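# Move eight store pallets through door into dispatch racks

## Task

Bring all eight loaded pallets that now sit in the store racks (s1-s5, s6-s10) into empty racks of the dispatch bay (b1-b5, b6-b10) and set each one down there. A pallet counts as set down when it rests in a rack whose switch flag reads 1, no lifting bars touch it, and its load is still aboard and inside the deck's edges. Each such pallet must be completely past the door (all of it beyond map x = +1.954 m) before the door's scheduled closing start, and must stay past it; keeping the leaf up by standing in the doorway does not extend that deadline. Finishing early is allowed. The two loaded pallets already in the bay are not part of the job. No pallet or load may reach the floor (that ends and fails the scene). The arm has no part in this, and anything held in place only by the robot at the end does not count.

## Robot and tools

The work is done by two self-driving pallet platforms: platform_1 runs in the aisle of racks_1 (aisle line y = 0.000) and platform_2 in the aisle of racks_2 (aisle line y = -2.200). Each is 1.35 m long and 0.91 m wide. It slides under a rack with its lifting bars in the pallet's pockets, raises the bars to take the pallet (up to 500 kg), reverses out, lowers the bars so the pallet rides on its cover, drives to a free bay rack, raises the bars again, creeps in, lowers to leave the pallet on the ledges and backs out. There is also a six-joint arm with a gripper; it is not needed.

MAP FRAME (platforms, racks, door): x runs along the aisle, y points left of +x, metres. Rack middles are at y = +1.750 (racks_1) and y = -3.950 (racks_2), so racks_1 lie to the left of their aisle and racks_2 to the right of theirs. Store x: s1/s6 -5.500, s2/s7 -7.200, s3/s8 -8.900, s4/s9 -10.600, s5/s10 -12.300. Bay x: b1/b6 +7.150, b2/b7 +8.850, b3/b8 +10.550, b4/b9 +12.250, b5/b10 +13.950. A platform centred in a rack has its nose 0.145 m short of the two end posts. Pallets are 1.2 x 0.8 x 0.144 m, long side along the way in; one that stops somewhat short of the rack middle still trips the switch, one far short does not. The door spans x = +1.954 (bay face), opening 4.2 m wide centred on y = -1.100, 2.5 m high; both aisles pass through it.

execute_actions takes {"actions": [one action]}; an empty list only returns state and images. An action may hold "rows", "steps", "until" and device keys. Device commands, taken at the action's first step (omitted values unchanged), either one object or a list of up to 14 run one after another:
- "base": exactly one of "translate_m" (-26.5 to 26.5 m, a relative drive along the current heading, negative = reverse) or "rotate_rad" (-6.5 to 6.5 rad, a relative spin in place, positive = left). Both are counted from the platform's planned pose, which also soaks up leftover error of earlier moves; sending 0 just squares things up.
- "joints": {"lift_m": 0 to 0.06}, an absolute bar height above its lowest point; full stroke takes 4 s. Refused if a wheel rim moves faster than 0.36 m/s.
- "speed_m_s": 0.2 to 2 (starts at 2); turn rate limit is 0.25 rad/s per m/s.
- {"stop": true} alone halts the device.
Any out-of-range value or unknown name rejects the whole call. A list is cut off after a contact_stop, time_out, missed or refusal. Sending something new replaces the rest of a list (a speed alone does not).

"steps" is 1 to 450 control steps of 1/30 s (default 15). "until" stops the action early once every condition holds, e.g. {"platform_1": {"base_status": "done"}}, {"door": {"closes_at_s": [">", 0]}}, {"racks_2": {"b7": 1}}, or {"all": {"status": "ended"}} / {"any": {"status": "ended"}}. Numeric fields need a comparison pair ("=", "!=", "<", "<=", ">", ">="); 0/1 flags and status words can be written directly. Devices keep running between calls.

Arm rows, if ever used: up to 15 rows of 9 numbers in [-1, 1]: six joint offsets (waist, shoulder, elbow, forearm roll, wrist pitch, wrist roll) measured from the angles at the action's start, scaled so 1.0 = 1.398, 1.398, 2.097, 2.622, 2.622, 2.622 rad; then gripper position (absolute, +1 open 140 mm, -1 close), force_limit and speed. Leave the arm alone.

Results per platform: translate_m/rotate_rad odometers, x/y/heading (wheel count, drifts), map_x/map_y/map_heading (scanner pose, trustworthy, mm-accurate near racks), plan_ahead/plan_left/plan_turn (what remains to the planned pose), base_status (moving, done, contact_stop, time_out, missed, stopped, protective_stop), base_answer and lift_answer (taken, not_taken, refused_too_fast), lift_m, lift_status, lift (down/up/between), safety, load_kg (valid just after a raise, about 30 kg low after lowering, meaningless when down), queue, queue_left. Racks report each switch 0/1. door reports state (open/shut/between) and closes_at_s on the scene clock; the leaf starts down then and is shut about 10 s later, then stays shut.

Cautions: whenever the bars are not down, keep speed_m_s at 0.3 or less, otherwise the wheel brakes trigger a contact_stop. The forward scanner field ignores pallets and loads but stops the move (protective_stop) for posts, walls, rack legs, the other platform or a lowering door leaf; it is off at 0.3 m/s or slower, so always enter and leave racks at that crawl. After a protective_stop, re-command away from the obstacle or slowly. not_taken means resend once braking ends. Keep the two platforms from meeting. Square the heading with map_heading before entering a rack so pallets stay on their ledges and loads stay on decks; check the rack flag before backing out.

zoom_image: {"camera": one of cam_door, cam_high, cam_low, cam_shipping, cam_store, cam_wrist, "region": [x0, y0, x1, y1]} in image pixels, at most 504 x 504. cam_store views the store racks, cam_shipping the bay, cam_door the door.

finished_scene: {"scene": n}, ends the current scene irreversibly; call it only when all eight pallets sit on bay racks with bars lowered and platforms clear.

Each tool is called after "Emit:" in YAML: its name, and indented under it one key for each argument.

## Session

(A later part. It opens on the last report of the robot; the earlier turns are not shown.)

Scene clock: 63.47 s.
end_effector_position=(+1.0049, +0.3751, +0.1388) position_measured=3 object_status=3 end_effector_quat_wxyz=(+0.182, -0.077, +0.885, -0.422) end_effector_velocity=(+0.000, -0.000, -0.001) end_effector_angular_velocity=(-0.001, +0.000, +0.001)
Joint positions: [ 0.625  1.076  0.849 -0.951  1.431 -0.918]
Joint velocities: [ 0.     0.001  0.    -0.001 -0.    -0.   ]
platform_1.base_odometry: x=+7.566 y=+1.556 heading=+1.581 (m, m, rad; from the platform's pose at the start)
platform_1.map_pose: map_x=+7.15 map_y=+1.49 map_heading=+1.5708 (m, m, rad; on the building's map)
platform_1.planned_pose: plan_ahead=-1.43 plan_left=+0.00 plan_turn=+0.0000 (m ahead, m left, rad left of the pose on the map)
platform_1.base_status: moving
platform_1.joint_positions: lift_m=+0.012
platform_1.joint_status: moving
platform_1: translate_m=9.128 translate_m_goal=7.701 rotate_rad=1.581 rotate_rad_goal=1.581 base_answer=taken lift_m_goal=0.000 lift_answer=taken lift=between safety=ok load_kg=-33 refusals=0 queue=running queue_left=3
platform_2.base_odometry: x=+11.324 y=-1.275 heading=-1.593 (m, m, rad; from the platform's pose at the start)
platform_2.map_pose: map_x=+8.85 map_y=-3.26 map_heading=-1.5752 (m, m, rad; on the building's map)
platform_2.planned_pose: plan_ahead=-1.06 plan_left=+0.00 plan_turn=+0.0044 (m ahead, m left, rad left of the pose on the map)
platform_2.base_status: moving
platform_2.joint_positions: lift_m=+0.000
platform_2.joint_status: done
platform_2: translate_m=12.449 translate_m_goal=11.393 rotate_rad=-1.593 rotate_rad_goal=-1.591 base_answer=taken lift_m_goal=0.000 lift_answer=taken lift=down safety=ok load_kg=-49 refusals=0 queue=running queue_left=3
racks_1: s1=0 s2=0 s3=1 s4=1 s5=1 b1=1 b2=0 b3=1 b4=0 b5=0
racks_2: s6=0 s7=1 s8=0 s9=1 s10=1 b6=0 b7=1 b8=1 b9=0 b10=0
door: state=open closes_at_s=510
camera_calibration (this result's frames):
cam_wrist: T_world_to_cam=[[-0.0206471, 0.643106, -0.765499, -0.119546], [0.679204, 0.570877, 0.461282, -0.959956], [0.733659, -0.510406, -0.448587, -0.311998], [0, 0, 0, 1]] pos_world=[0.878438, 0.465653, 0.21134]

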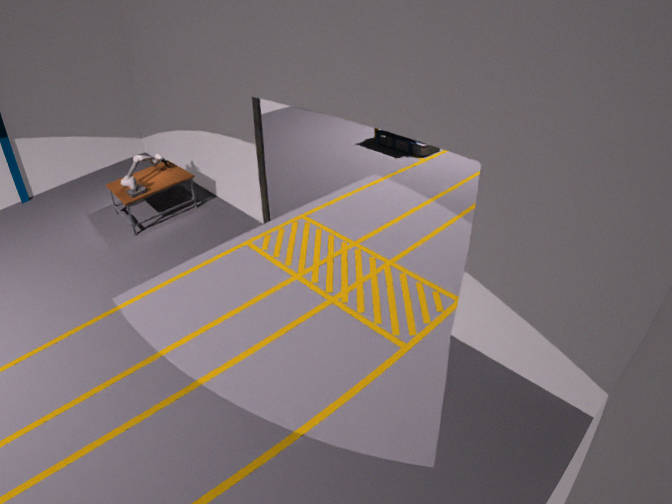

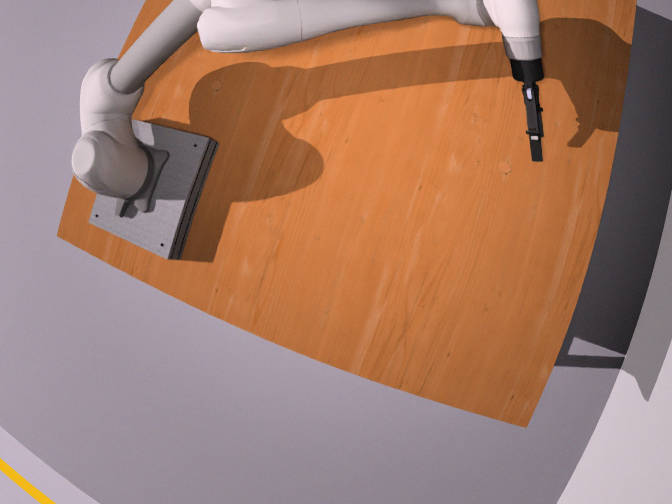

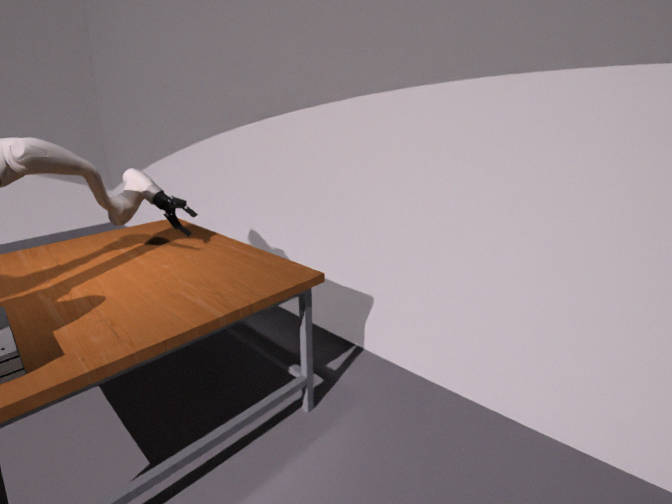

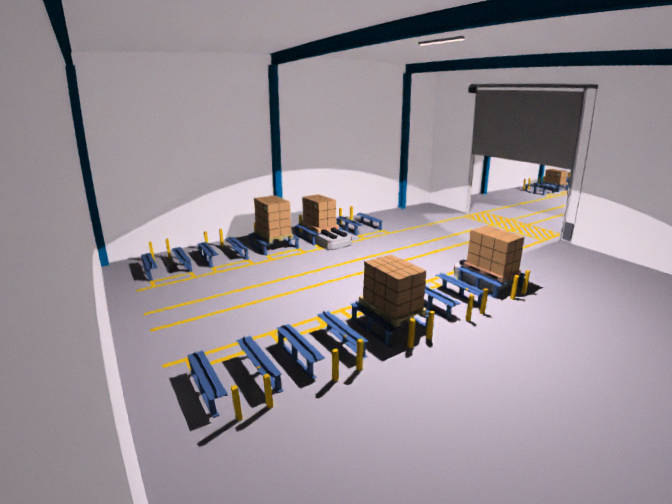

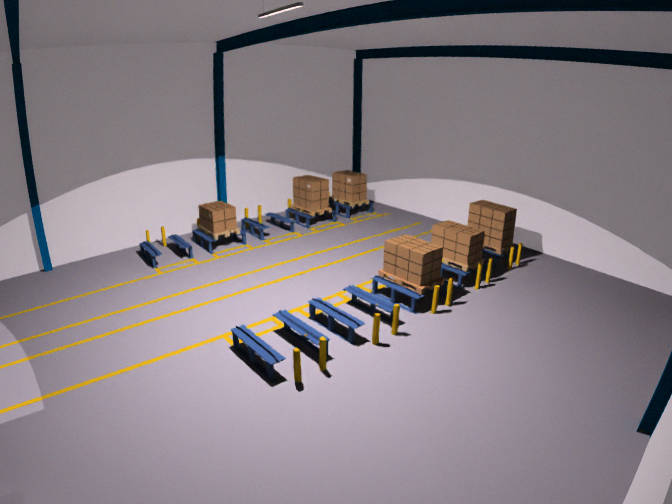

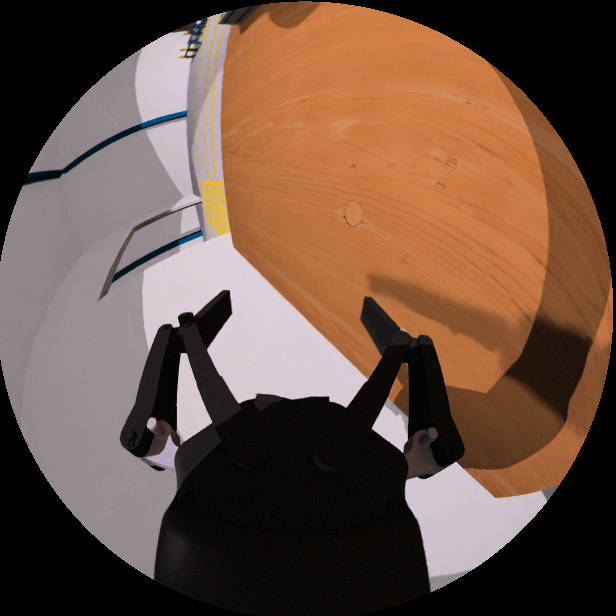

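Emit:
execute_actions:
  actions:
    - {"platform_2": {"speed_m_s": 2}, "steps": 120, "until": {"platform_1": {"map_y": ["<", 1.0], "lift": "down", "lift_status": "done"}}}

Emit:
execute_actions:
  actions:
    - {"platform_1": {"speed_m_s": 2}, "steps": 120, "until": {"platform_1": {"queue_left": ["<", 3]}}}

Scene clock: 65.13 s.
end_effector_position=(+1.0049, +0.3751, +0.1388) position_measured=3 object_status=3 end_effector_quat_wxyz=(+0.182, -0.077, +0.885, -0.422) end_effector_velocity=(-0.000, +0.000, +0.000) end_effector_angular_velocity=(-0.001, -0.000, -0.000)
Joint positions: [ 0.625  1.076  0.849 -0.951  1.431 -0.918]
Joint velocities: [ 0.    -0.    -0.    -0.001  0.001 -0.   ]
platform_1.base_odometry: x=+7.571 y=+1.056 heading=+1.581 (m, m, rad; from the platform's pose at the start)
platform_1.map_pose: map_x=+7.15 map_y=+0.99 map_heading=+1.5708 (m, m, rad; on the building's map)
platform_1.planned_pose: plan_ahead=-0.93 plan_left=+0.00 plan_turn=+0.0000 (m ahead, m left, rad left of the pose on the map)
platform_1.base_status: moving
platform_1.joint_positions: lift_m=+0.000
platform_1.joint_status: done
platform_1: translate_m=8.628 translate_m_goal=7.701 rotate_rad=1.581 rotate_rad_goal=1.583 base_answer=taken lift_m_goal=0.000 lift_answer=taken lift=down safety=ok load_kg=-49 refusals=0 queue=running queue_left=3
platform_2.base_odometry: x=+11.338 y=-0.579 heading=-1.589 (m, m, rad; from the platform's pose at the start)
platform_2.map_pose: map_x=+8.85 map_y=-2.56 map_heading=-1.5708 (m, m, rad; on the building's map)
platform_2.planned_pose: plan_ahead=-0.36 plan_left=+0.00 plan_turn=+0.0000 (m ahead, m left, rad left of the pose on the map)
platform_2.base_status: moving
platform_2.joint_positions: lift_m=+0.000
platform_2.joint_status: done
platform_2: translate_m=11.746 translate_m_goal=11.393 rotate_rad=-1.589 rotate_rad_goal=-1.588 base_answer=taken lift_m_goal=0.000 lift_answer=taken lift=down safety=ok load_kg=-49 refusals=0 queue=running queue_left=3
racks_1: s1=0 s2=0 s3=1 s4=1 s5=1 b1=1 b2=0 b3=1 b4=0 b5=0
racks_2: s6=0 s7=1 s8=0 s9=1 s10=1 b6=0 b7=1 b8=1 b9=0 b10=0
door: state=open closes_at_s=510
camera_calibration (this result's frames):
cam_wrist: T_world_to_cam=[[-0.020647, 0.643106, -0.765499, -0.119546], [0.679204, 0.570877, 0.461282, -0.959956], [0.733659, -0.510406, -0.448587, -0.311998], [0, 0, 0, 1]] pos_world=[0.878438, 0.465653, 0.21134]

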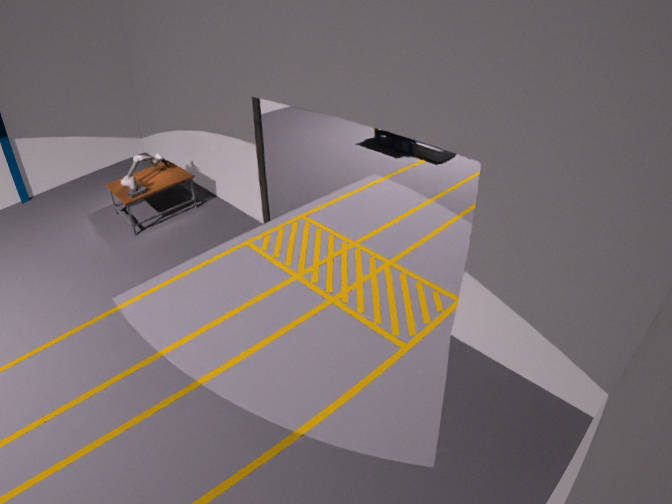

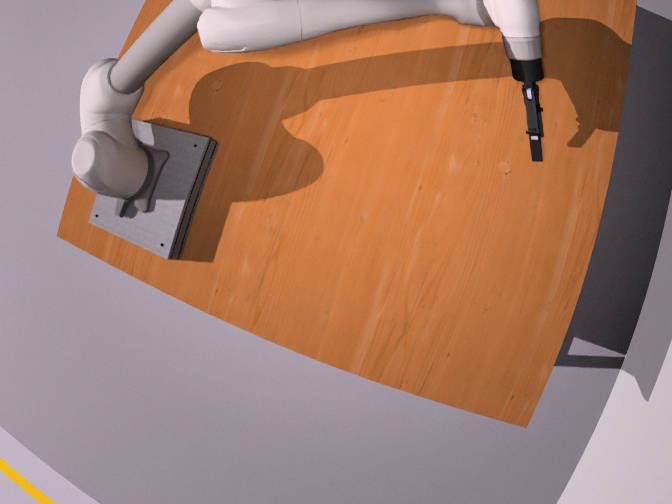

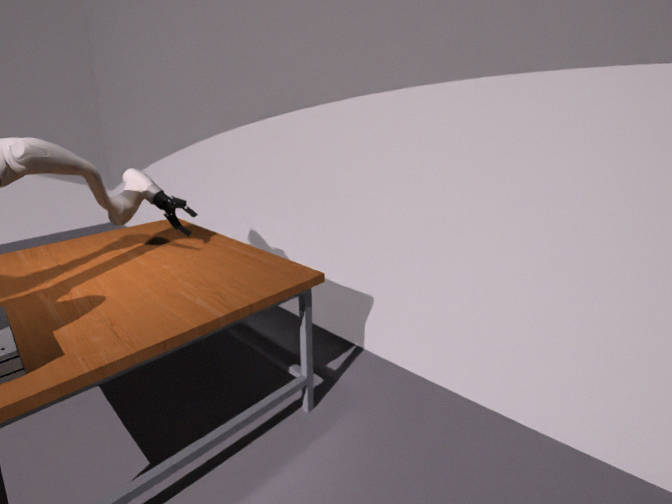

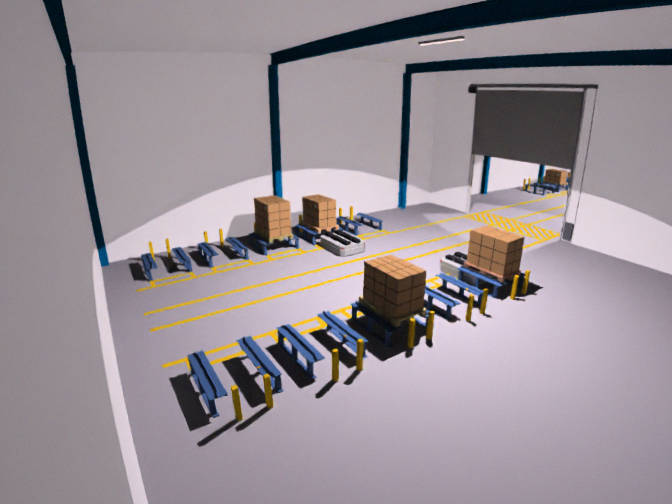

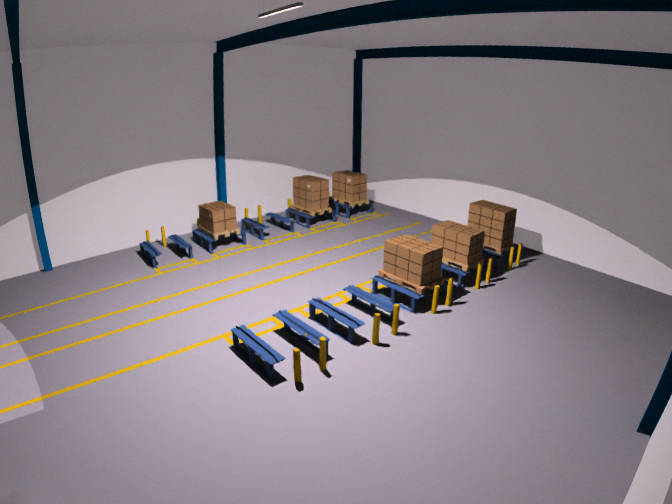

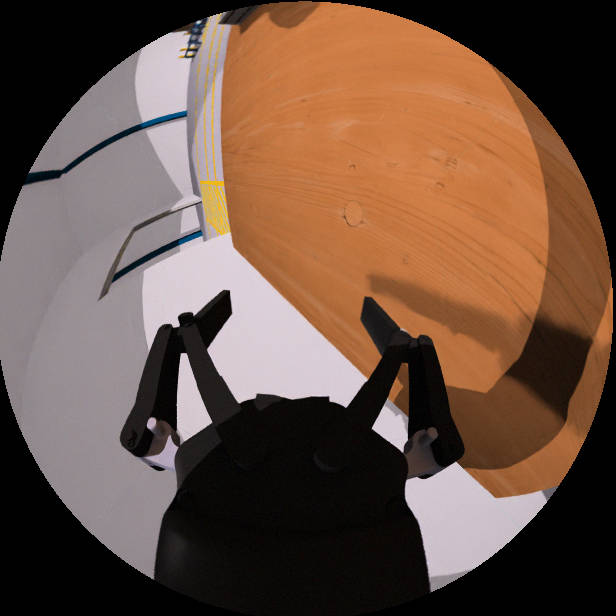

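Scene clock: 67.80 s.
end_effector_position=(+1.0049, +0.3751, +0.1388) position_measured=3 object_status=3 end_effector_quat_wxyz=(+0.182, -0.077, +0.885, -0.422) end_effector_velocity=(-0.000, -0.000, +0.000) end_effector_angular_velocity=(+0.001, -0.001, -0.001)
Joint positions: [ 0.625  1.076  0.849 -0.951  1.431 -0.918]
Joint velocities: [-0.    -0.001  0.001  0.     0.     0.001]
platform_1.base_odometry: x=+7.581 y=+0.119 heading=+1.582 (m, m, rad; from the platform's pose at the start)
platform_1.map_pose: map_x=+7.15 map_y=+0.06 map_heading=+1.5708 (m, m, rad; on the building's map)
platform_1.planned_pose: plan_ahead=+0.00 plan_left=+0.00 plan_turn=-1.5708 (m ahead, m left, rad left of the pose on the map)
platform_1.base_status: moving
platform_1.joint_positions: lift_m=+0.000
platform_1.joint_status: done
platform_1: translate_m=7.701 translate_m_goal=7.701 rotate_rad=1.581 rotate_rad_goal=0.011 base_answer=taken lift_m_goal=0.000 lift_answer=taken lift=down safety=ok load_kg=-49 refusals=0 queue=running queue_left=2
platform_2.base_odometry: x=+11.345 y=-0.209 heading=-1.121 (m, m, rad; from the platform's pose at the start)
platform_2.map_pose: map_x=+8.85 map_y=-2.20 map_heading=-1.0865 (m, m, rad; on the building's map)
platform_2.planned_pose: plan_ahead=+0.00 plan_left=+0.00 plan_turn=+1.0865 (m ahead, m left, rad left of the pose on the map)
platform_2.base_status: moving
platform_2.joint_positions: lift_m=+0.000
platform_2.joint_status: done
platform_2: translate_m=11.393 translate_m_goal=11.393 rotate_rad=-1.105 rotate_rad_goal=-0.019 base_answer=taken lift_m_goal=0.000 lift_answer=taken lift=down safety=ok load_kg=-49 refusals=0 queue=running queue_left=2
racks_1: s1=0 s2=0 s3=1 s4=1 s5=1 b1=1 b2=0 b3=1 b4=0 b5=0
racks_2: s6=0 s7=1 s8=0 s9=1 s10=1 b6=0 b7=1 b8=1 b9=0 b10=0
door: state=open closes_at_s=510
camera_calibration (this result's frames):
cam_wrist: T_world_to_cam=[[-0.0206468, 0.643106, -0.765499, -0.119547], [0.679204, 0.570877, 0.461282, -0.959956], [0.733659, -0.510406, -0.448587, -0.311998], [0, 0, 0, 1]] pos_world=[0.878438, 0.465652, 0.21134]

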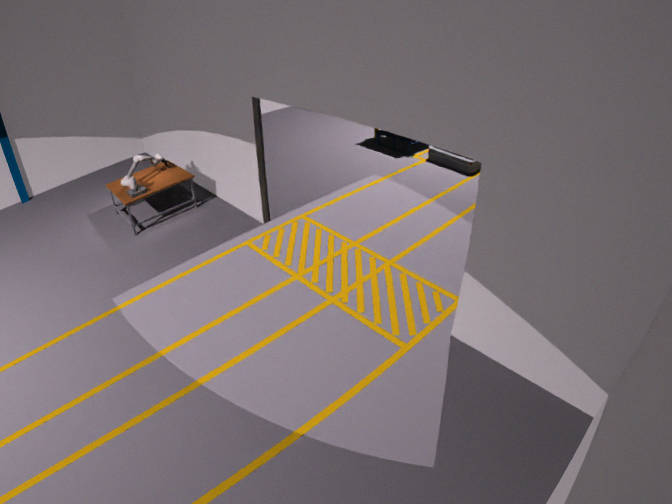

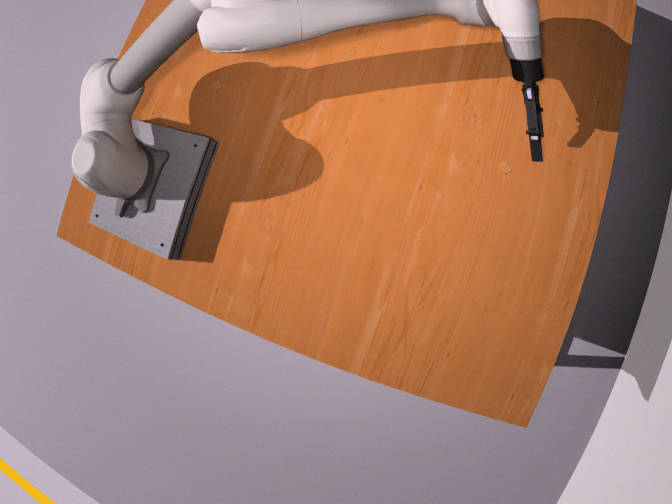

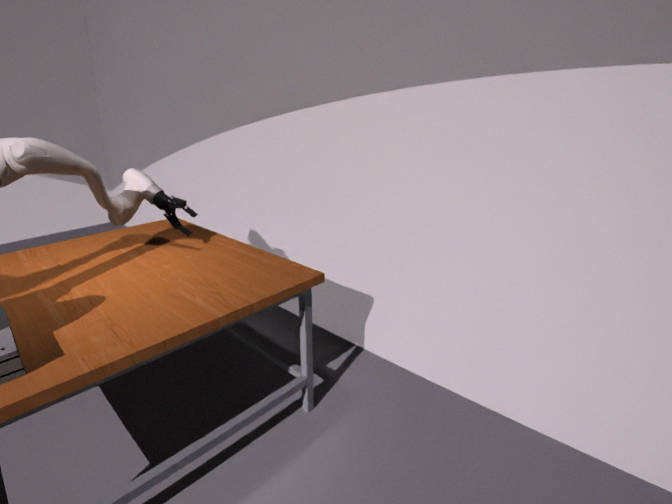

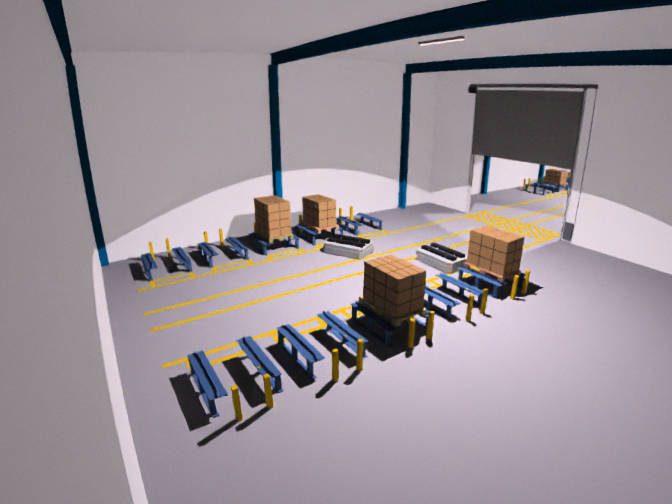

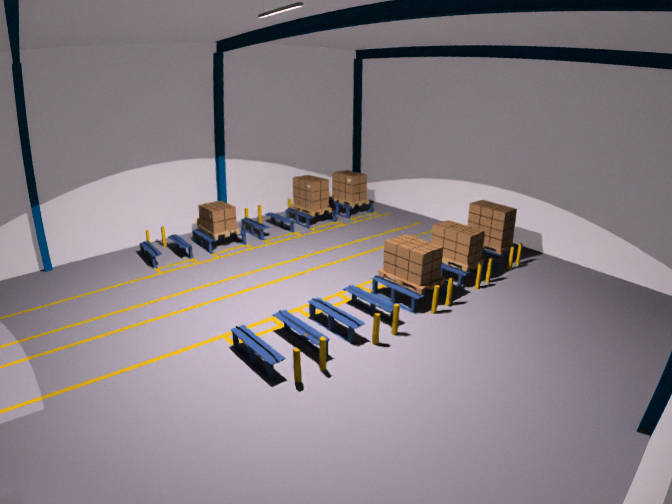

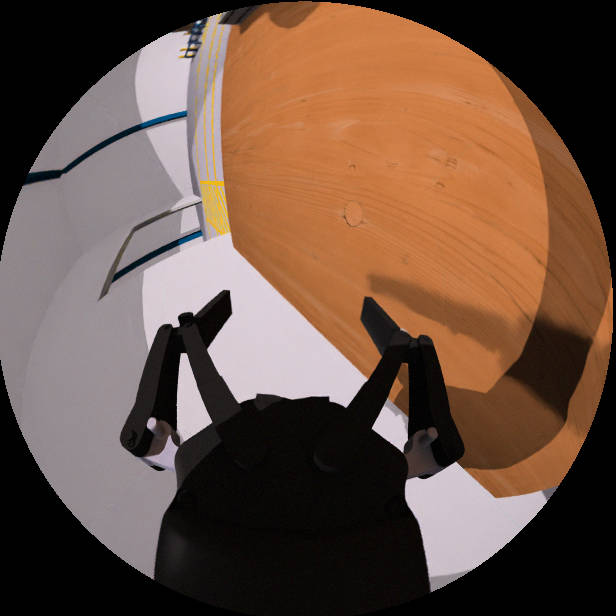

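Progress in scene 2:
- **P1** (lane y=+0.06, 1.69 m in/out) is heading to s3. Remaining: s3→b2, s4→b4, s5→b5.
- **P2** (lane y=-2.20, 1.75 m in/out) is heading to s7. Remaining: s7→b6, s9→b9, s10→b10.

Emit:
execute_actions:
  actions:
    - {"steps": 450}

Emit:
execute_actions:
  actions:
    - {"steps": 450, "until": {"all": {"status": "ended"}}}

Scene clock: 83.33 s.
end_effector_position=(+1.0049, +0.3751, +0.1388) position_measured=3 object_status=3 end_effector_quat_wxyz=(+0.182, -0.077, +0.885, -0.422) end_effector_velocity=(-0.000, +0.000, +0.000) end_effector_angular_velocity=(+0.000, -0.000, -0.001)
Joint positions: [ 0.625  1.076  0.849 -0.951  1.431 -0.918]
Joint velocities: [ 0. -0. -0.  0.  0.  0.]
platform_1.base_odometry: x=-7.879 y=-0.107 heading=+0.016 (m, m, rad; from the platform's pose at the start)
platform_1.map_pose: map_x=-8.34 map_y=+0.06 map_heading=+0.0000 (m, m, rad; on the building's map)
platform_1.planned_pose: plan_ahead=-0.56 plan_left=+0.00 plan_turn=+0.0000 (m ahead, m left, rad left of the pose on the map)
platform_1.base_status: moving
platform_1.joint_positions: lift_m=+0.000
platform_1.joint_status: done
platform_1: translate_m=-7.785 translate_m_goal=-8.349 rotate_rad=0.015 rotate_rad_goal=0.016 base_answer=taken lift_m_goal=0.000 lift_answer=taken lift=down safety=ok load_kg=-49 refusals=0 queue=running queue_left=1
platform_2.base_odometry: x=-4.665 y=+0.088 heading=-0.018 (m, m, rad; from the platform's pose at the start)
platform_2.map_pose: map_x=-7.16 map_y=-2.19 map_heading=+0.0000 (m, m, rad; on the building's map)
platform_2.planned_pose: plan_ahead=-0.04 plan_left=-0.01 plan_turn=+0.0000 (m ahead, m left, rad left of the pose on the map)
platform_2.base_status: moving
platform_2.joint_positions: lift_m=+0.000
platform_2.joint_status: done
platform_2: translate_m=-4.626 translate_m_goal=-4.657 rotate_rad=-0.018 rotate_rad_goal=-0.019 base_answer=taken lift_m_goal=0.000 lift_answer=taken lift=down safety=ok load_kg=-49 refusals=0 queue=running queue_left=1
racks_1: s1=0 s2=0 s3=1 s4=1 s5=1 b1=1 b2=0 b3=1 b4=0 b5=0
racks_2: s6=0 s7=1 s8=0 s9=1 s10=1 b6=0 b7=1 b8=1 b9=0 b10=0
door: state=open closes_at_s=510
camera_calibration (this result's frames):
cam_wrist: T_world_to_cam=[[-0.0206472, 0.643106, -0.765499, -0.119546], [0.679205, 0.570877, 0.461282, -0.959956], [0.733659, -0.510406, -0.448587, -0.311998], [0, 0, 0, 1]] pos_world=[0.878438, 0.465652, 0.211339]

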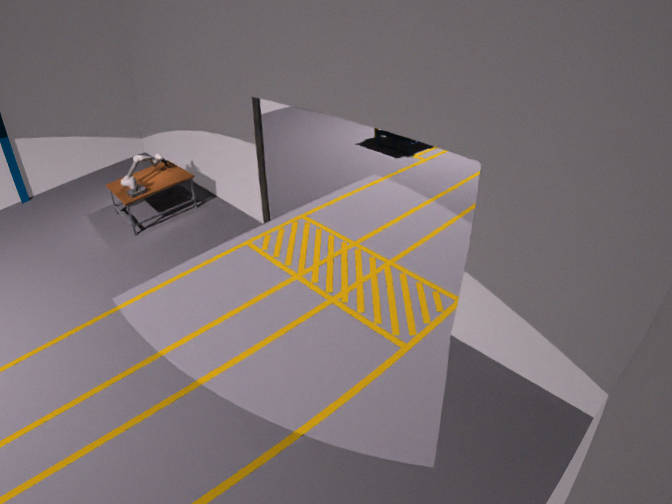

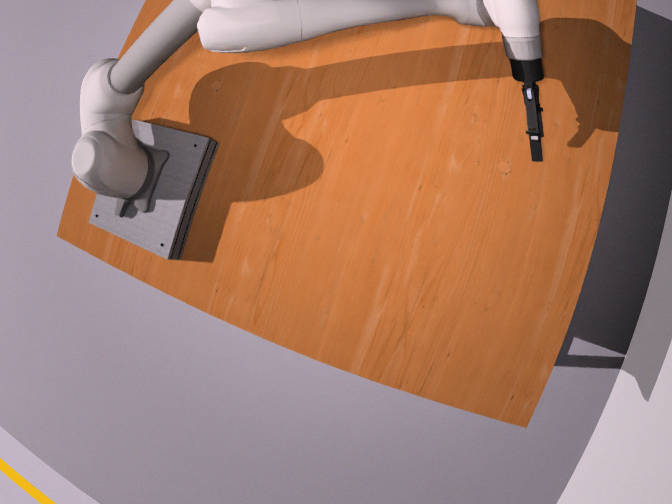

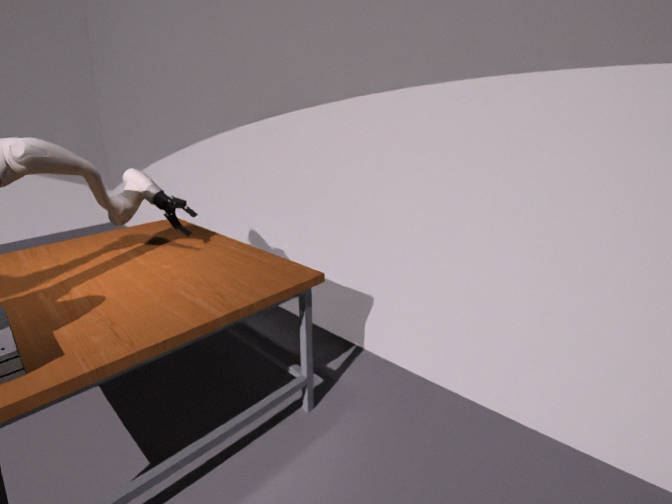

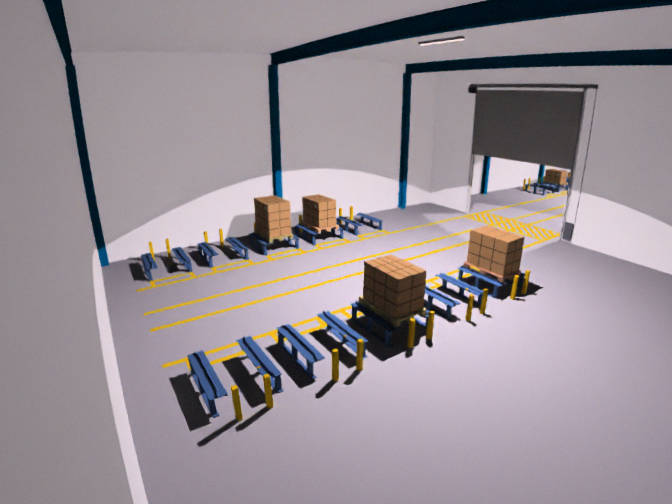

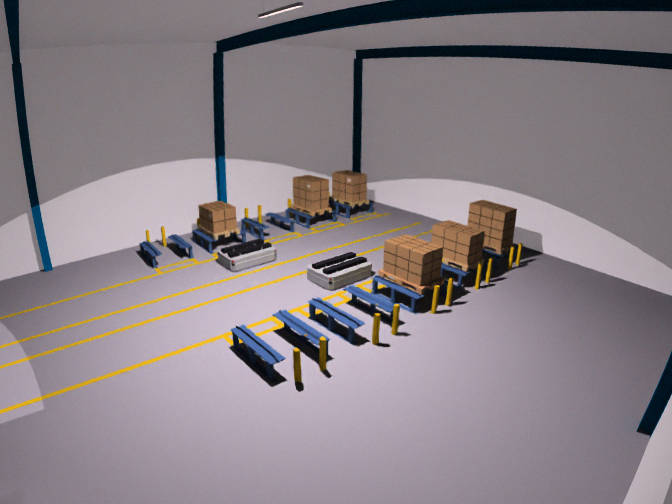

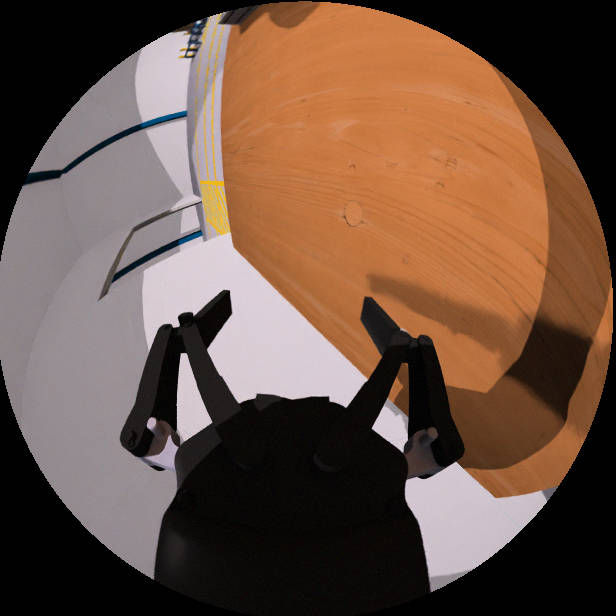

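Scene clock: 89.30 s.
end_effector_position=(+1.0049, +0.3751, +0.1388) position_measured=3 object_status=3 end_effector_quat_wxyz=(+0.182, -0.077, +0.885, -0.422) end_effector_velocity=(+0.000, +0.000, +0.001) end_effector_angular_velocity=(-0.000, -0.001, +0.001)
Joint positions: [ 0.625  1.076  0.849 -0.951  1.431 -0.918]
Joint velocities: [ 0.    -0.001  0.    -0.001 -0.001  0.   ]
platform_1.base_odometry: x=-8.455 y=-0.115 heading=+1.584 (m, m, rad; from the platform's pose at the start)
platform_1.map_pose: map_x=-8.90 map_y=+0.06 map_heading=+1.5708 (m, m, rad; on the building's map)
platform_1.planned_pose: plan_ahead=+0.00 plan_left=+0.00 plan_turn=+0.0000 (m ahead, m left, rad left of the pose on the map)
platform_1.base_status: done
platform_1.joint_positions: lift_m=+0.030
platform_1.joint_status: done
platform_1: translate_m=-8.339 translate_m_goal=-8.339 rotate_rad=1.584 rotate_rad_goal=1.584 base_answer=taken lift_m_goal=0.030 lift_answer=taken lift=between safety=ok load_kg=0 refusals=0 queue=done queue_left=0
platform_2.base_odometry: x=-4.712 y=+0.089 heading=-1.589 (m, m, rad; from the platform's pose at the start)
platform_2.map_pose: map_x=-7.20 map_y=-2.19 map_heading=-1.5708 (m, m, rad; on the building's map)
platform_2.planned_pose: plan_ahead=+0.01 plan_left=+0.00 plan_turn=+0.0000 (m ahead, m left, rad left of the pose on the map)
platform_2.base_status: done
platform_2.joint_positions: lift_m=+0.030
platform_2.joint_status: done
platform_2: translate_m=-4.667 translate_m_goal=-4.667 rotate_rad=-1.589 rotate_rad_goal=-1.589 base_answer=taken lift_m_goal=0.030 lift_answer=taken lift=between safety=ok load_kg=0 refusals=0 queue=done queue_left=0
racks_1: s1=0 s2=0 s3=1 s4=1 s5=1 b1=1 b2=0 b3=1 b4=0 b5=0
racks_2: s6=0 s7=1 s8=0 s9=1 s10=1 b6=0 b7=1 b8=1 b9=0 b10=0
door: state=open closes_at_s=510
camera_calibration (this result's frames):
cam_wrist: T_world_to_cam=[[-0.0206472, 0.643106, -0.765499, -0.119546], [0.679205, 0.570877, 0.461282, -0.959956], [0.733658, -0.510406, -0.448587, -0.311998], [0, 0, 0, 1]] pos_world=[0.878438, 0.465652, 0.211339]

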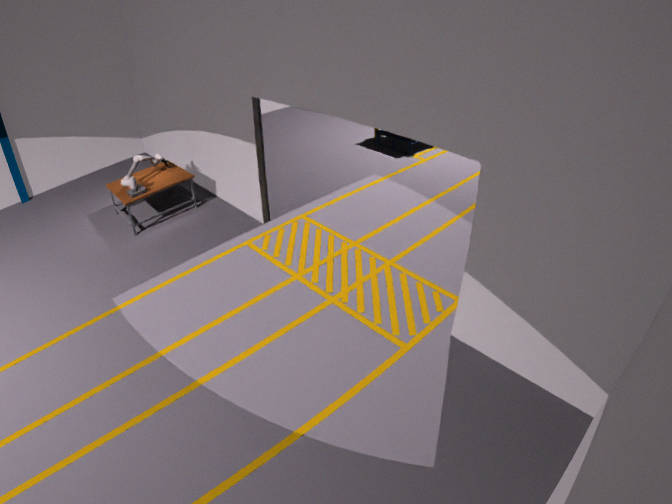

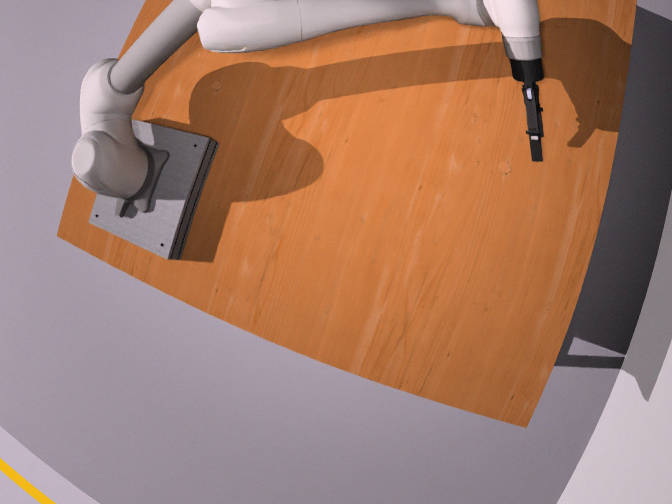

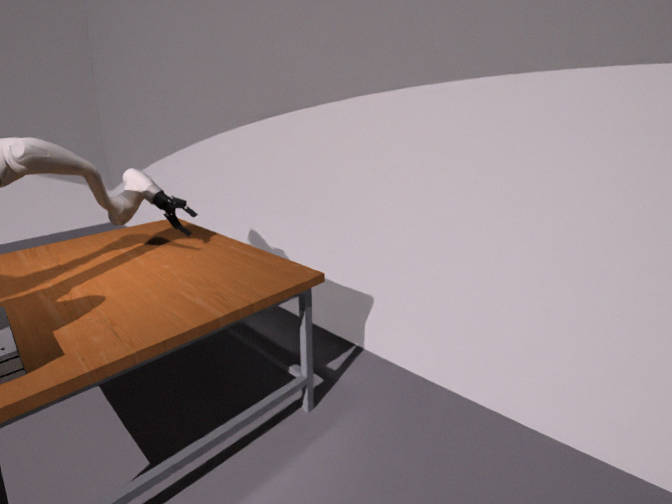

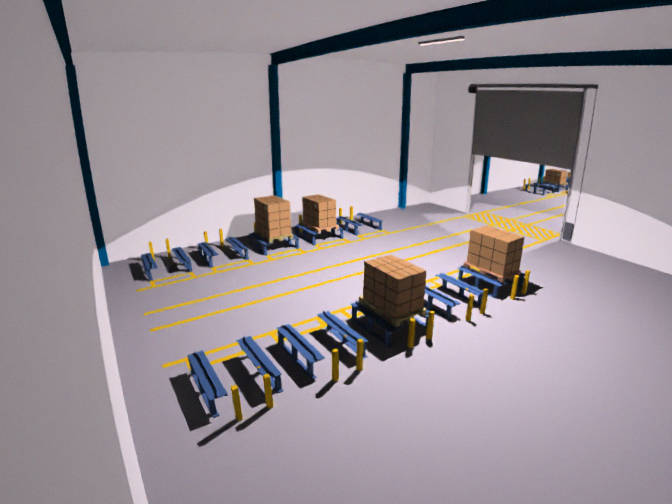

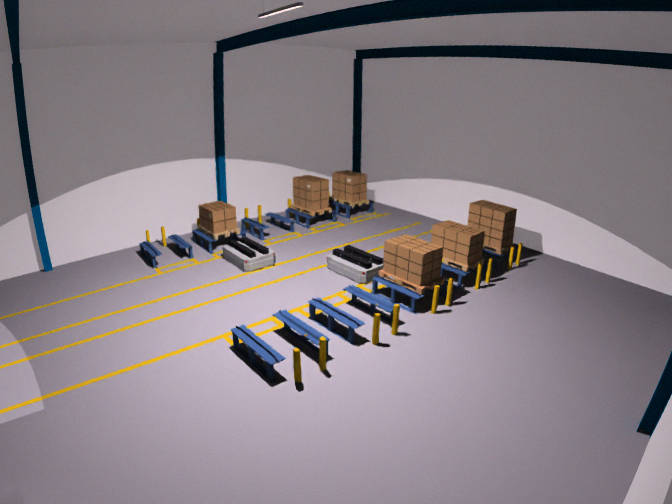

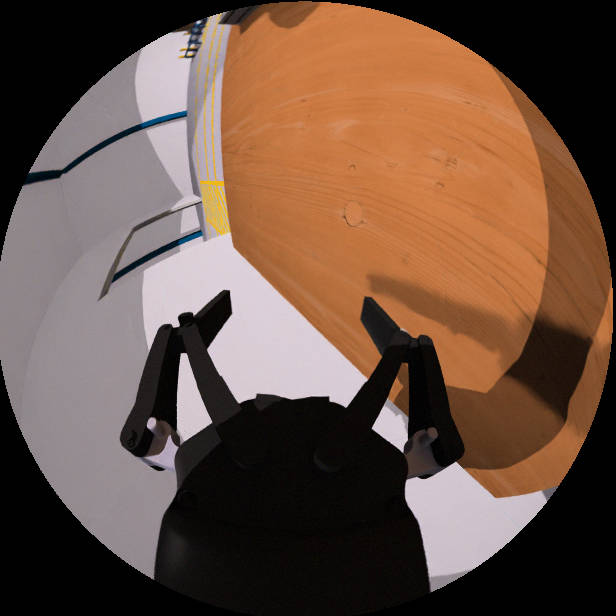

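Emit:
execute_actions:
  actions:
    - {"platform_1": [{"base": {"translate_m": 1.69}, "speed_m_s": 0.3}, {"joints": {"lift_m": 0.052}}, {"base": {"translate_m": -1.69}, "joints": {"lift_m": 0.057}}, {"base": {"rotate_rad": -1.5708}, "joints": {"lift_m": 0}, "speed_m_s": 2}, {"base": {"translate_m": 17.75}}, {"base": {"rotate_rad": 1.5708}, "joints": {"lift_m": 0.055}}, {"base": {"translate_m": 1.69}, "joints": {"lift_m": 0.06}, "speed_m_s": 0.3}, {"joints": {"lift_m": 0.03}}, {"base": {"translate_m": -1.69}, "joints": {"lift_m": 0}}, {"base": {"rotate_rad": -1.5708}, "speed_m_s": 2}, {"base": {"translate_m": -19.45}}, {"base": {"rotate_rad": 1.5708}, "joints": {"lift_m": 0.03}}, {"base": {"translate_m": 1.69}, "speed_m_s": 0.3}, {"joints": {"lift_m": 0.052}}], "platform_2": [{"base": {"translate_m": 1.75}, "speed_m_s": 0.3}, {"joints": {"lift_m": 0.052}}, {"base": {"translate_m": -1.75}, "joints": {"lift_m": 0.057}}, {"base": {"rotate_rad": 1.5708}, "joints": {"lift_m": 0}, "speed_m_s": 2}, {"base": {"translate_m": 14.35}}, {"base": {"rotate_rad": -1.5708}, "joints": {"lift_m": 0.055}}, {"base": {"translate_m": 1.75}, "joints": {"lift_m": 0.06}, "speed_m_s": 0.3}, {"joints": {"lift_m": 0.03}}, {"base": {"translate_m": -1.75}, "joints": {"lift_m": 0}}, {"base": {"rotate_rad": 1.5708}, "speed_m_s": 2}, {"base": {"translate_m": -17.75}}, {"base": {"rotate_rad": -1.5708}, "joints": {"lift_m": 0.03}}, {"base": {"translate_m": 1.75}, "speed_m_s": 0.3}, {"joints": {"lift_m": 0.052}}], "steps": 450}

Scene clock: 106.07 s.
end_effector_position=(+1.0049, +0.3751, +0.1388) position_measured=3 object_status=3 end_effector_quat_wxyz=(+0.182, -0.077, +0.885, -0.422) end_effector_velocity=(-0.001, -0.000, +0.000) end_effector_angular_velocity=(-0.000, -0.000, -0.002)
Joint positions: [ 0.625  1.076  0.849 -0.951  1.431 -0.918]
Joint velocities: [ 0.    -0.001  0.001  0.     0.001  0.001]
platform_1.base_odometry: x=-8.455 y=-0.115 heading=+1.568 (m, m, rad; from the platform's pose at the start)
platform_1.map_pose: map_x=-8.90 map_y=+0.06 map_heading=+1.5490 (m, m, rad; on the building's map)
platform_1.planned_pose: plan_ahead=+0.00 plan_left=+0.00 plan_turn=-1.5490 (m ahead, m left, rad left of the pose on the map)
platform_1.base_status: moving
platform_1.joint_positions: lift_m=+0.056
platform_1.joint_status: moving
platform_1: translate_m=-8.339 translate_m_goal=-8.339 rotate_rad=1.561 rotate_rad_goal=0.012 base_answer=taken lift_m_goal=0.000 lift_answer=taken lift=between safety=ok load_kg=176 refusals=0 queue=running queue_left=10
platform_2.base_odometry: x=-4.710 y=+0.043 heading=-1.590 (m, m, rad; from the platform's pose at the start)
platform_2.map_pose: map_x=-7.20 map_y=-2.24 map_heading=-1.5708 (m, m, rad; on the building's map)
platform_2.planned_pose: plan_ahead=-0.04 plan_left=+0.00 plan_turn=+0.0000 (m ahead, m left, rad left of the pose on the map)
platform_2.base_status: moving
platform_2.joint_positions: lift_m=+0.057
platform_2.joint_status: done
platform_2: translate_m=-4.627 translate_m_goal=-4.666 rotate_rad=-1.590 rotate_rad_goal=-1.590 base_answer=taken lift_m_goal=0.057 lift_answer=taken lift=between safety=ok load_kg=184 refusals=0 queue=running queue_left=11
racks_1: s1=0 s2=0 s3=0 s4=1 s5=1 b1=1 b2=0 b3=1 b4=0 b5=0
racks_2: s6=0 s7=0 s8=0 s9=1 s10=1 b6=0 b7=1 b8=1 b9=0 b10=0
door: state=open closes_at_s=510
camera_calibration (this result's frames):
cam_wrist: T_world_to_cam=[[-0.0206468, 0.643106, -0.765499, -0.119546], [0.679204, 0.570877, 0.461282, -0.959956], [0.733659, -0.510406, -0.448587, -0.311998], [0, 0, 0, 1]] pos_world=[0.878438, 0.465652, 0.21134]

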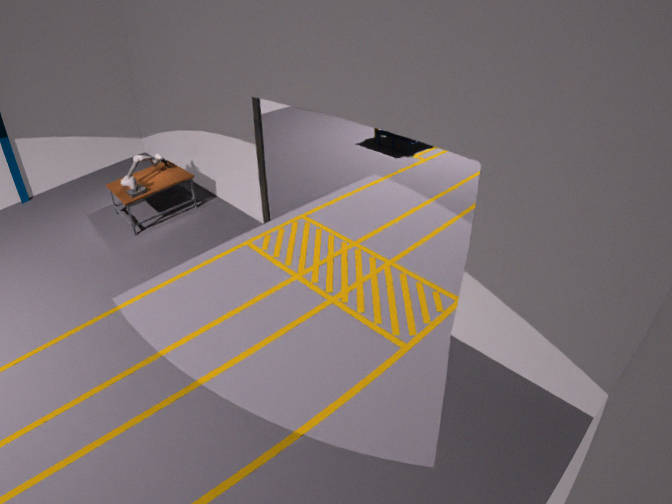

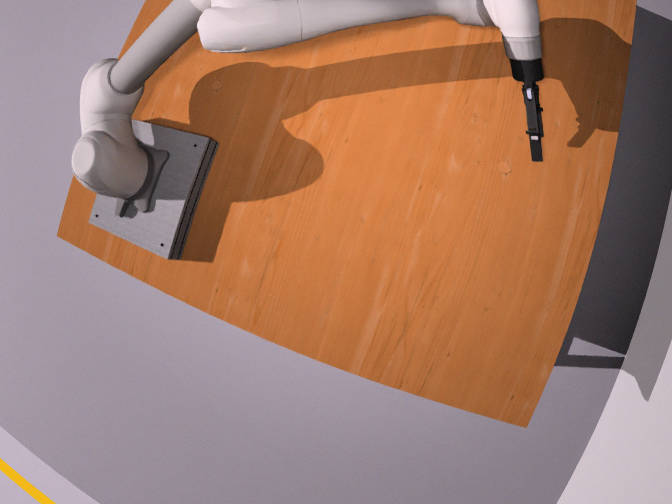

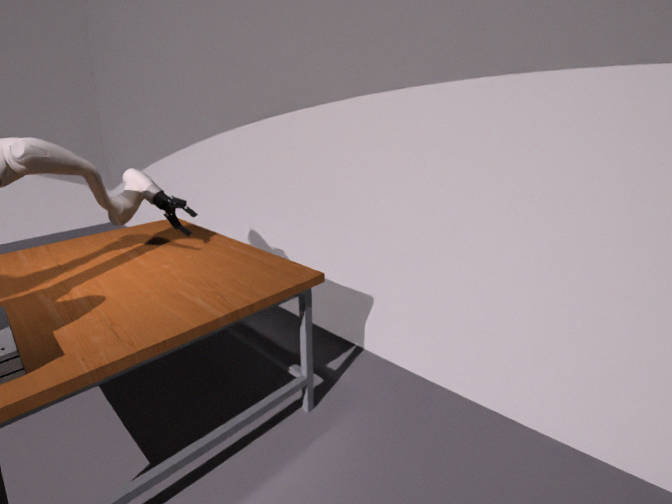

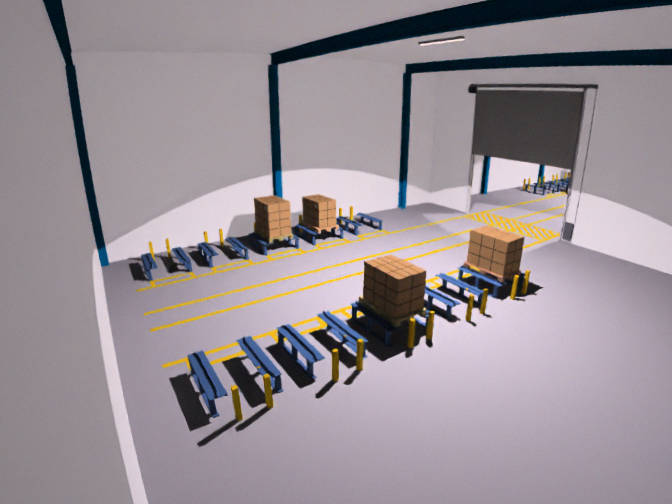

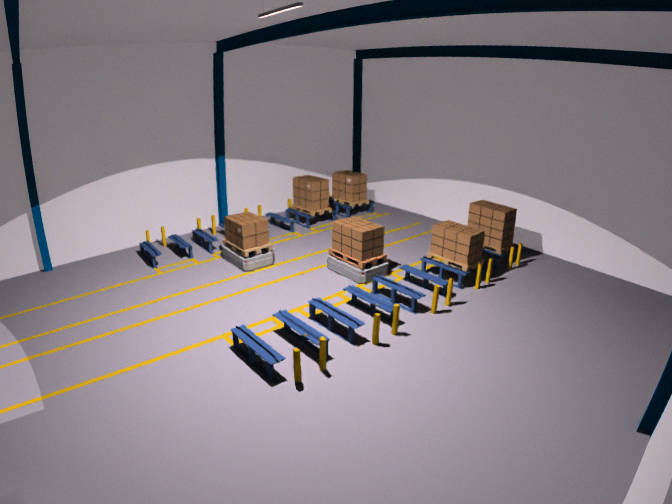

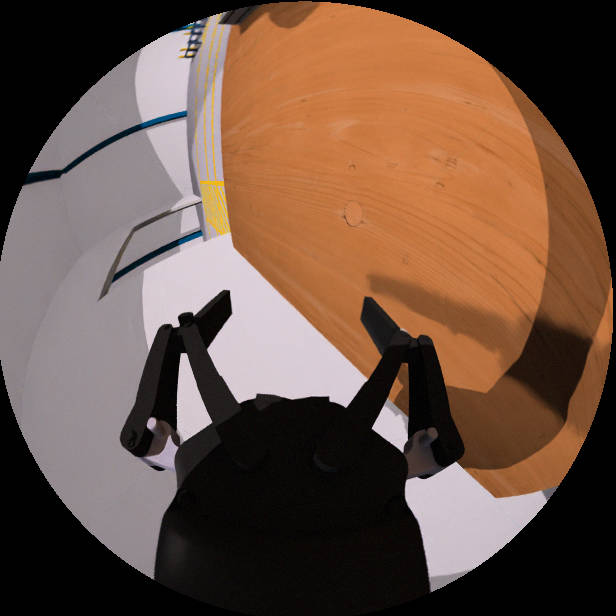

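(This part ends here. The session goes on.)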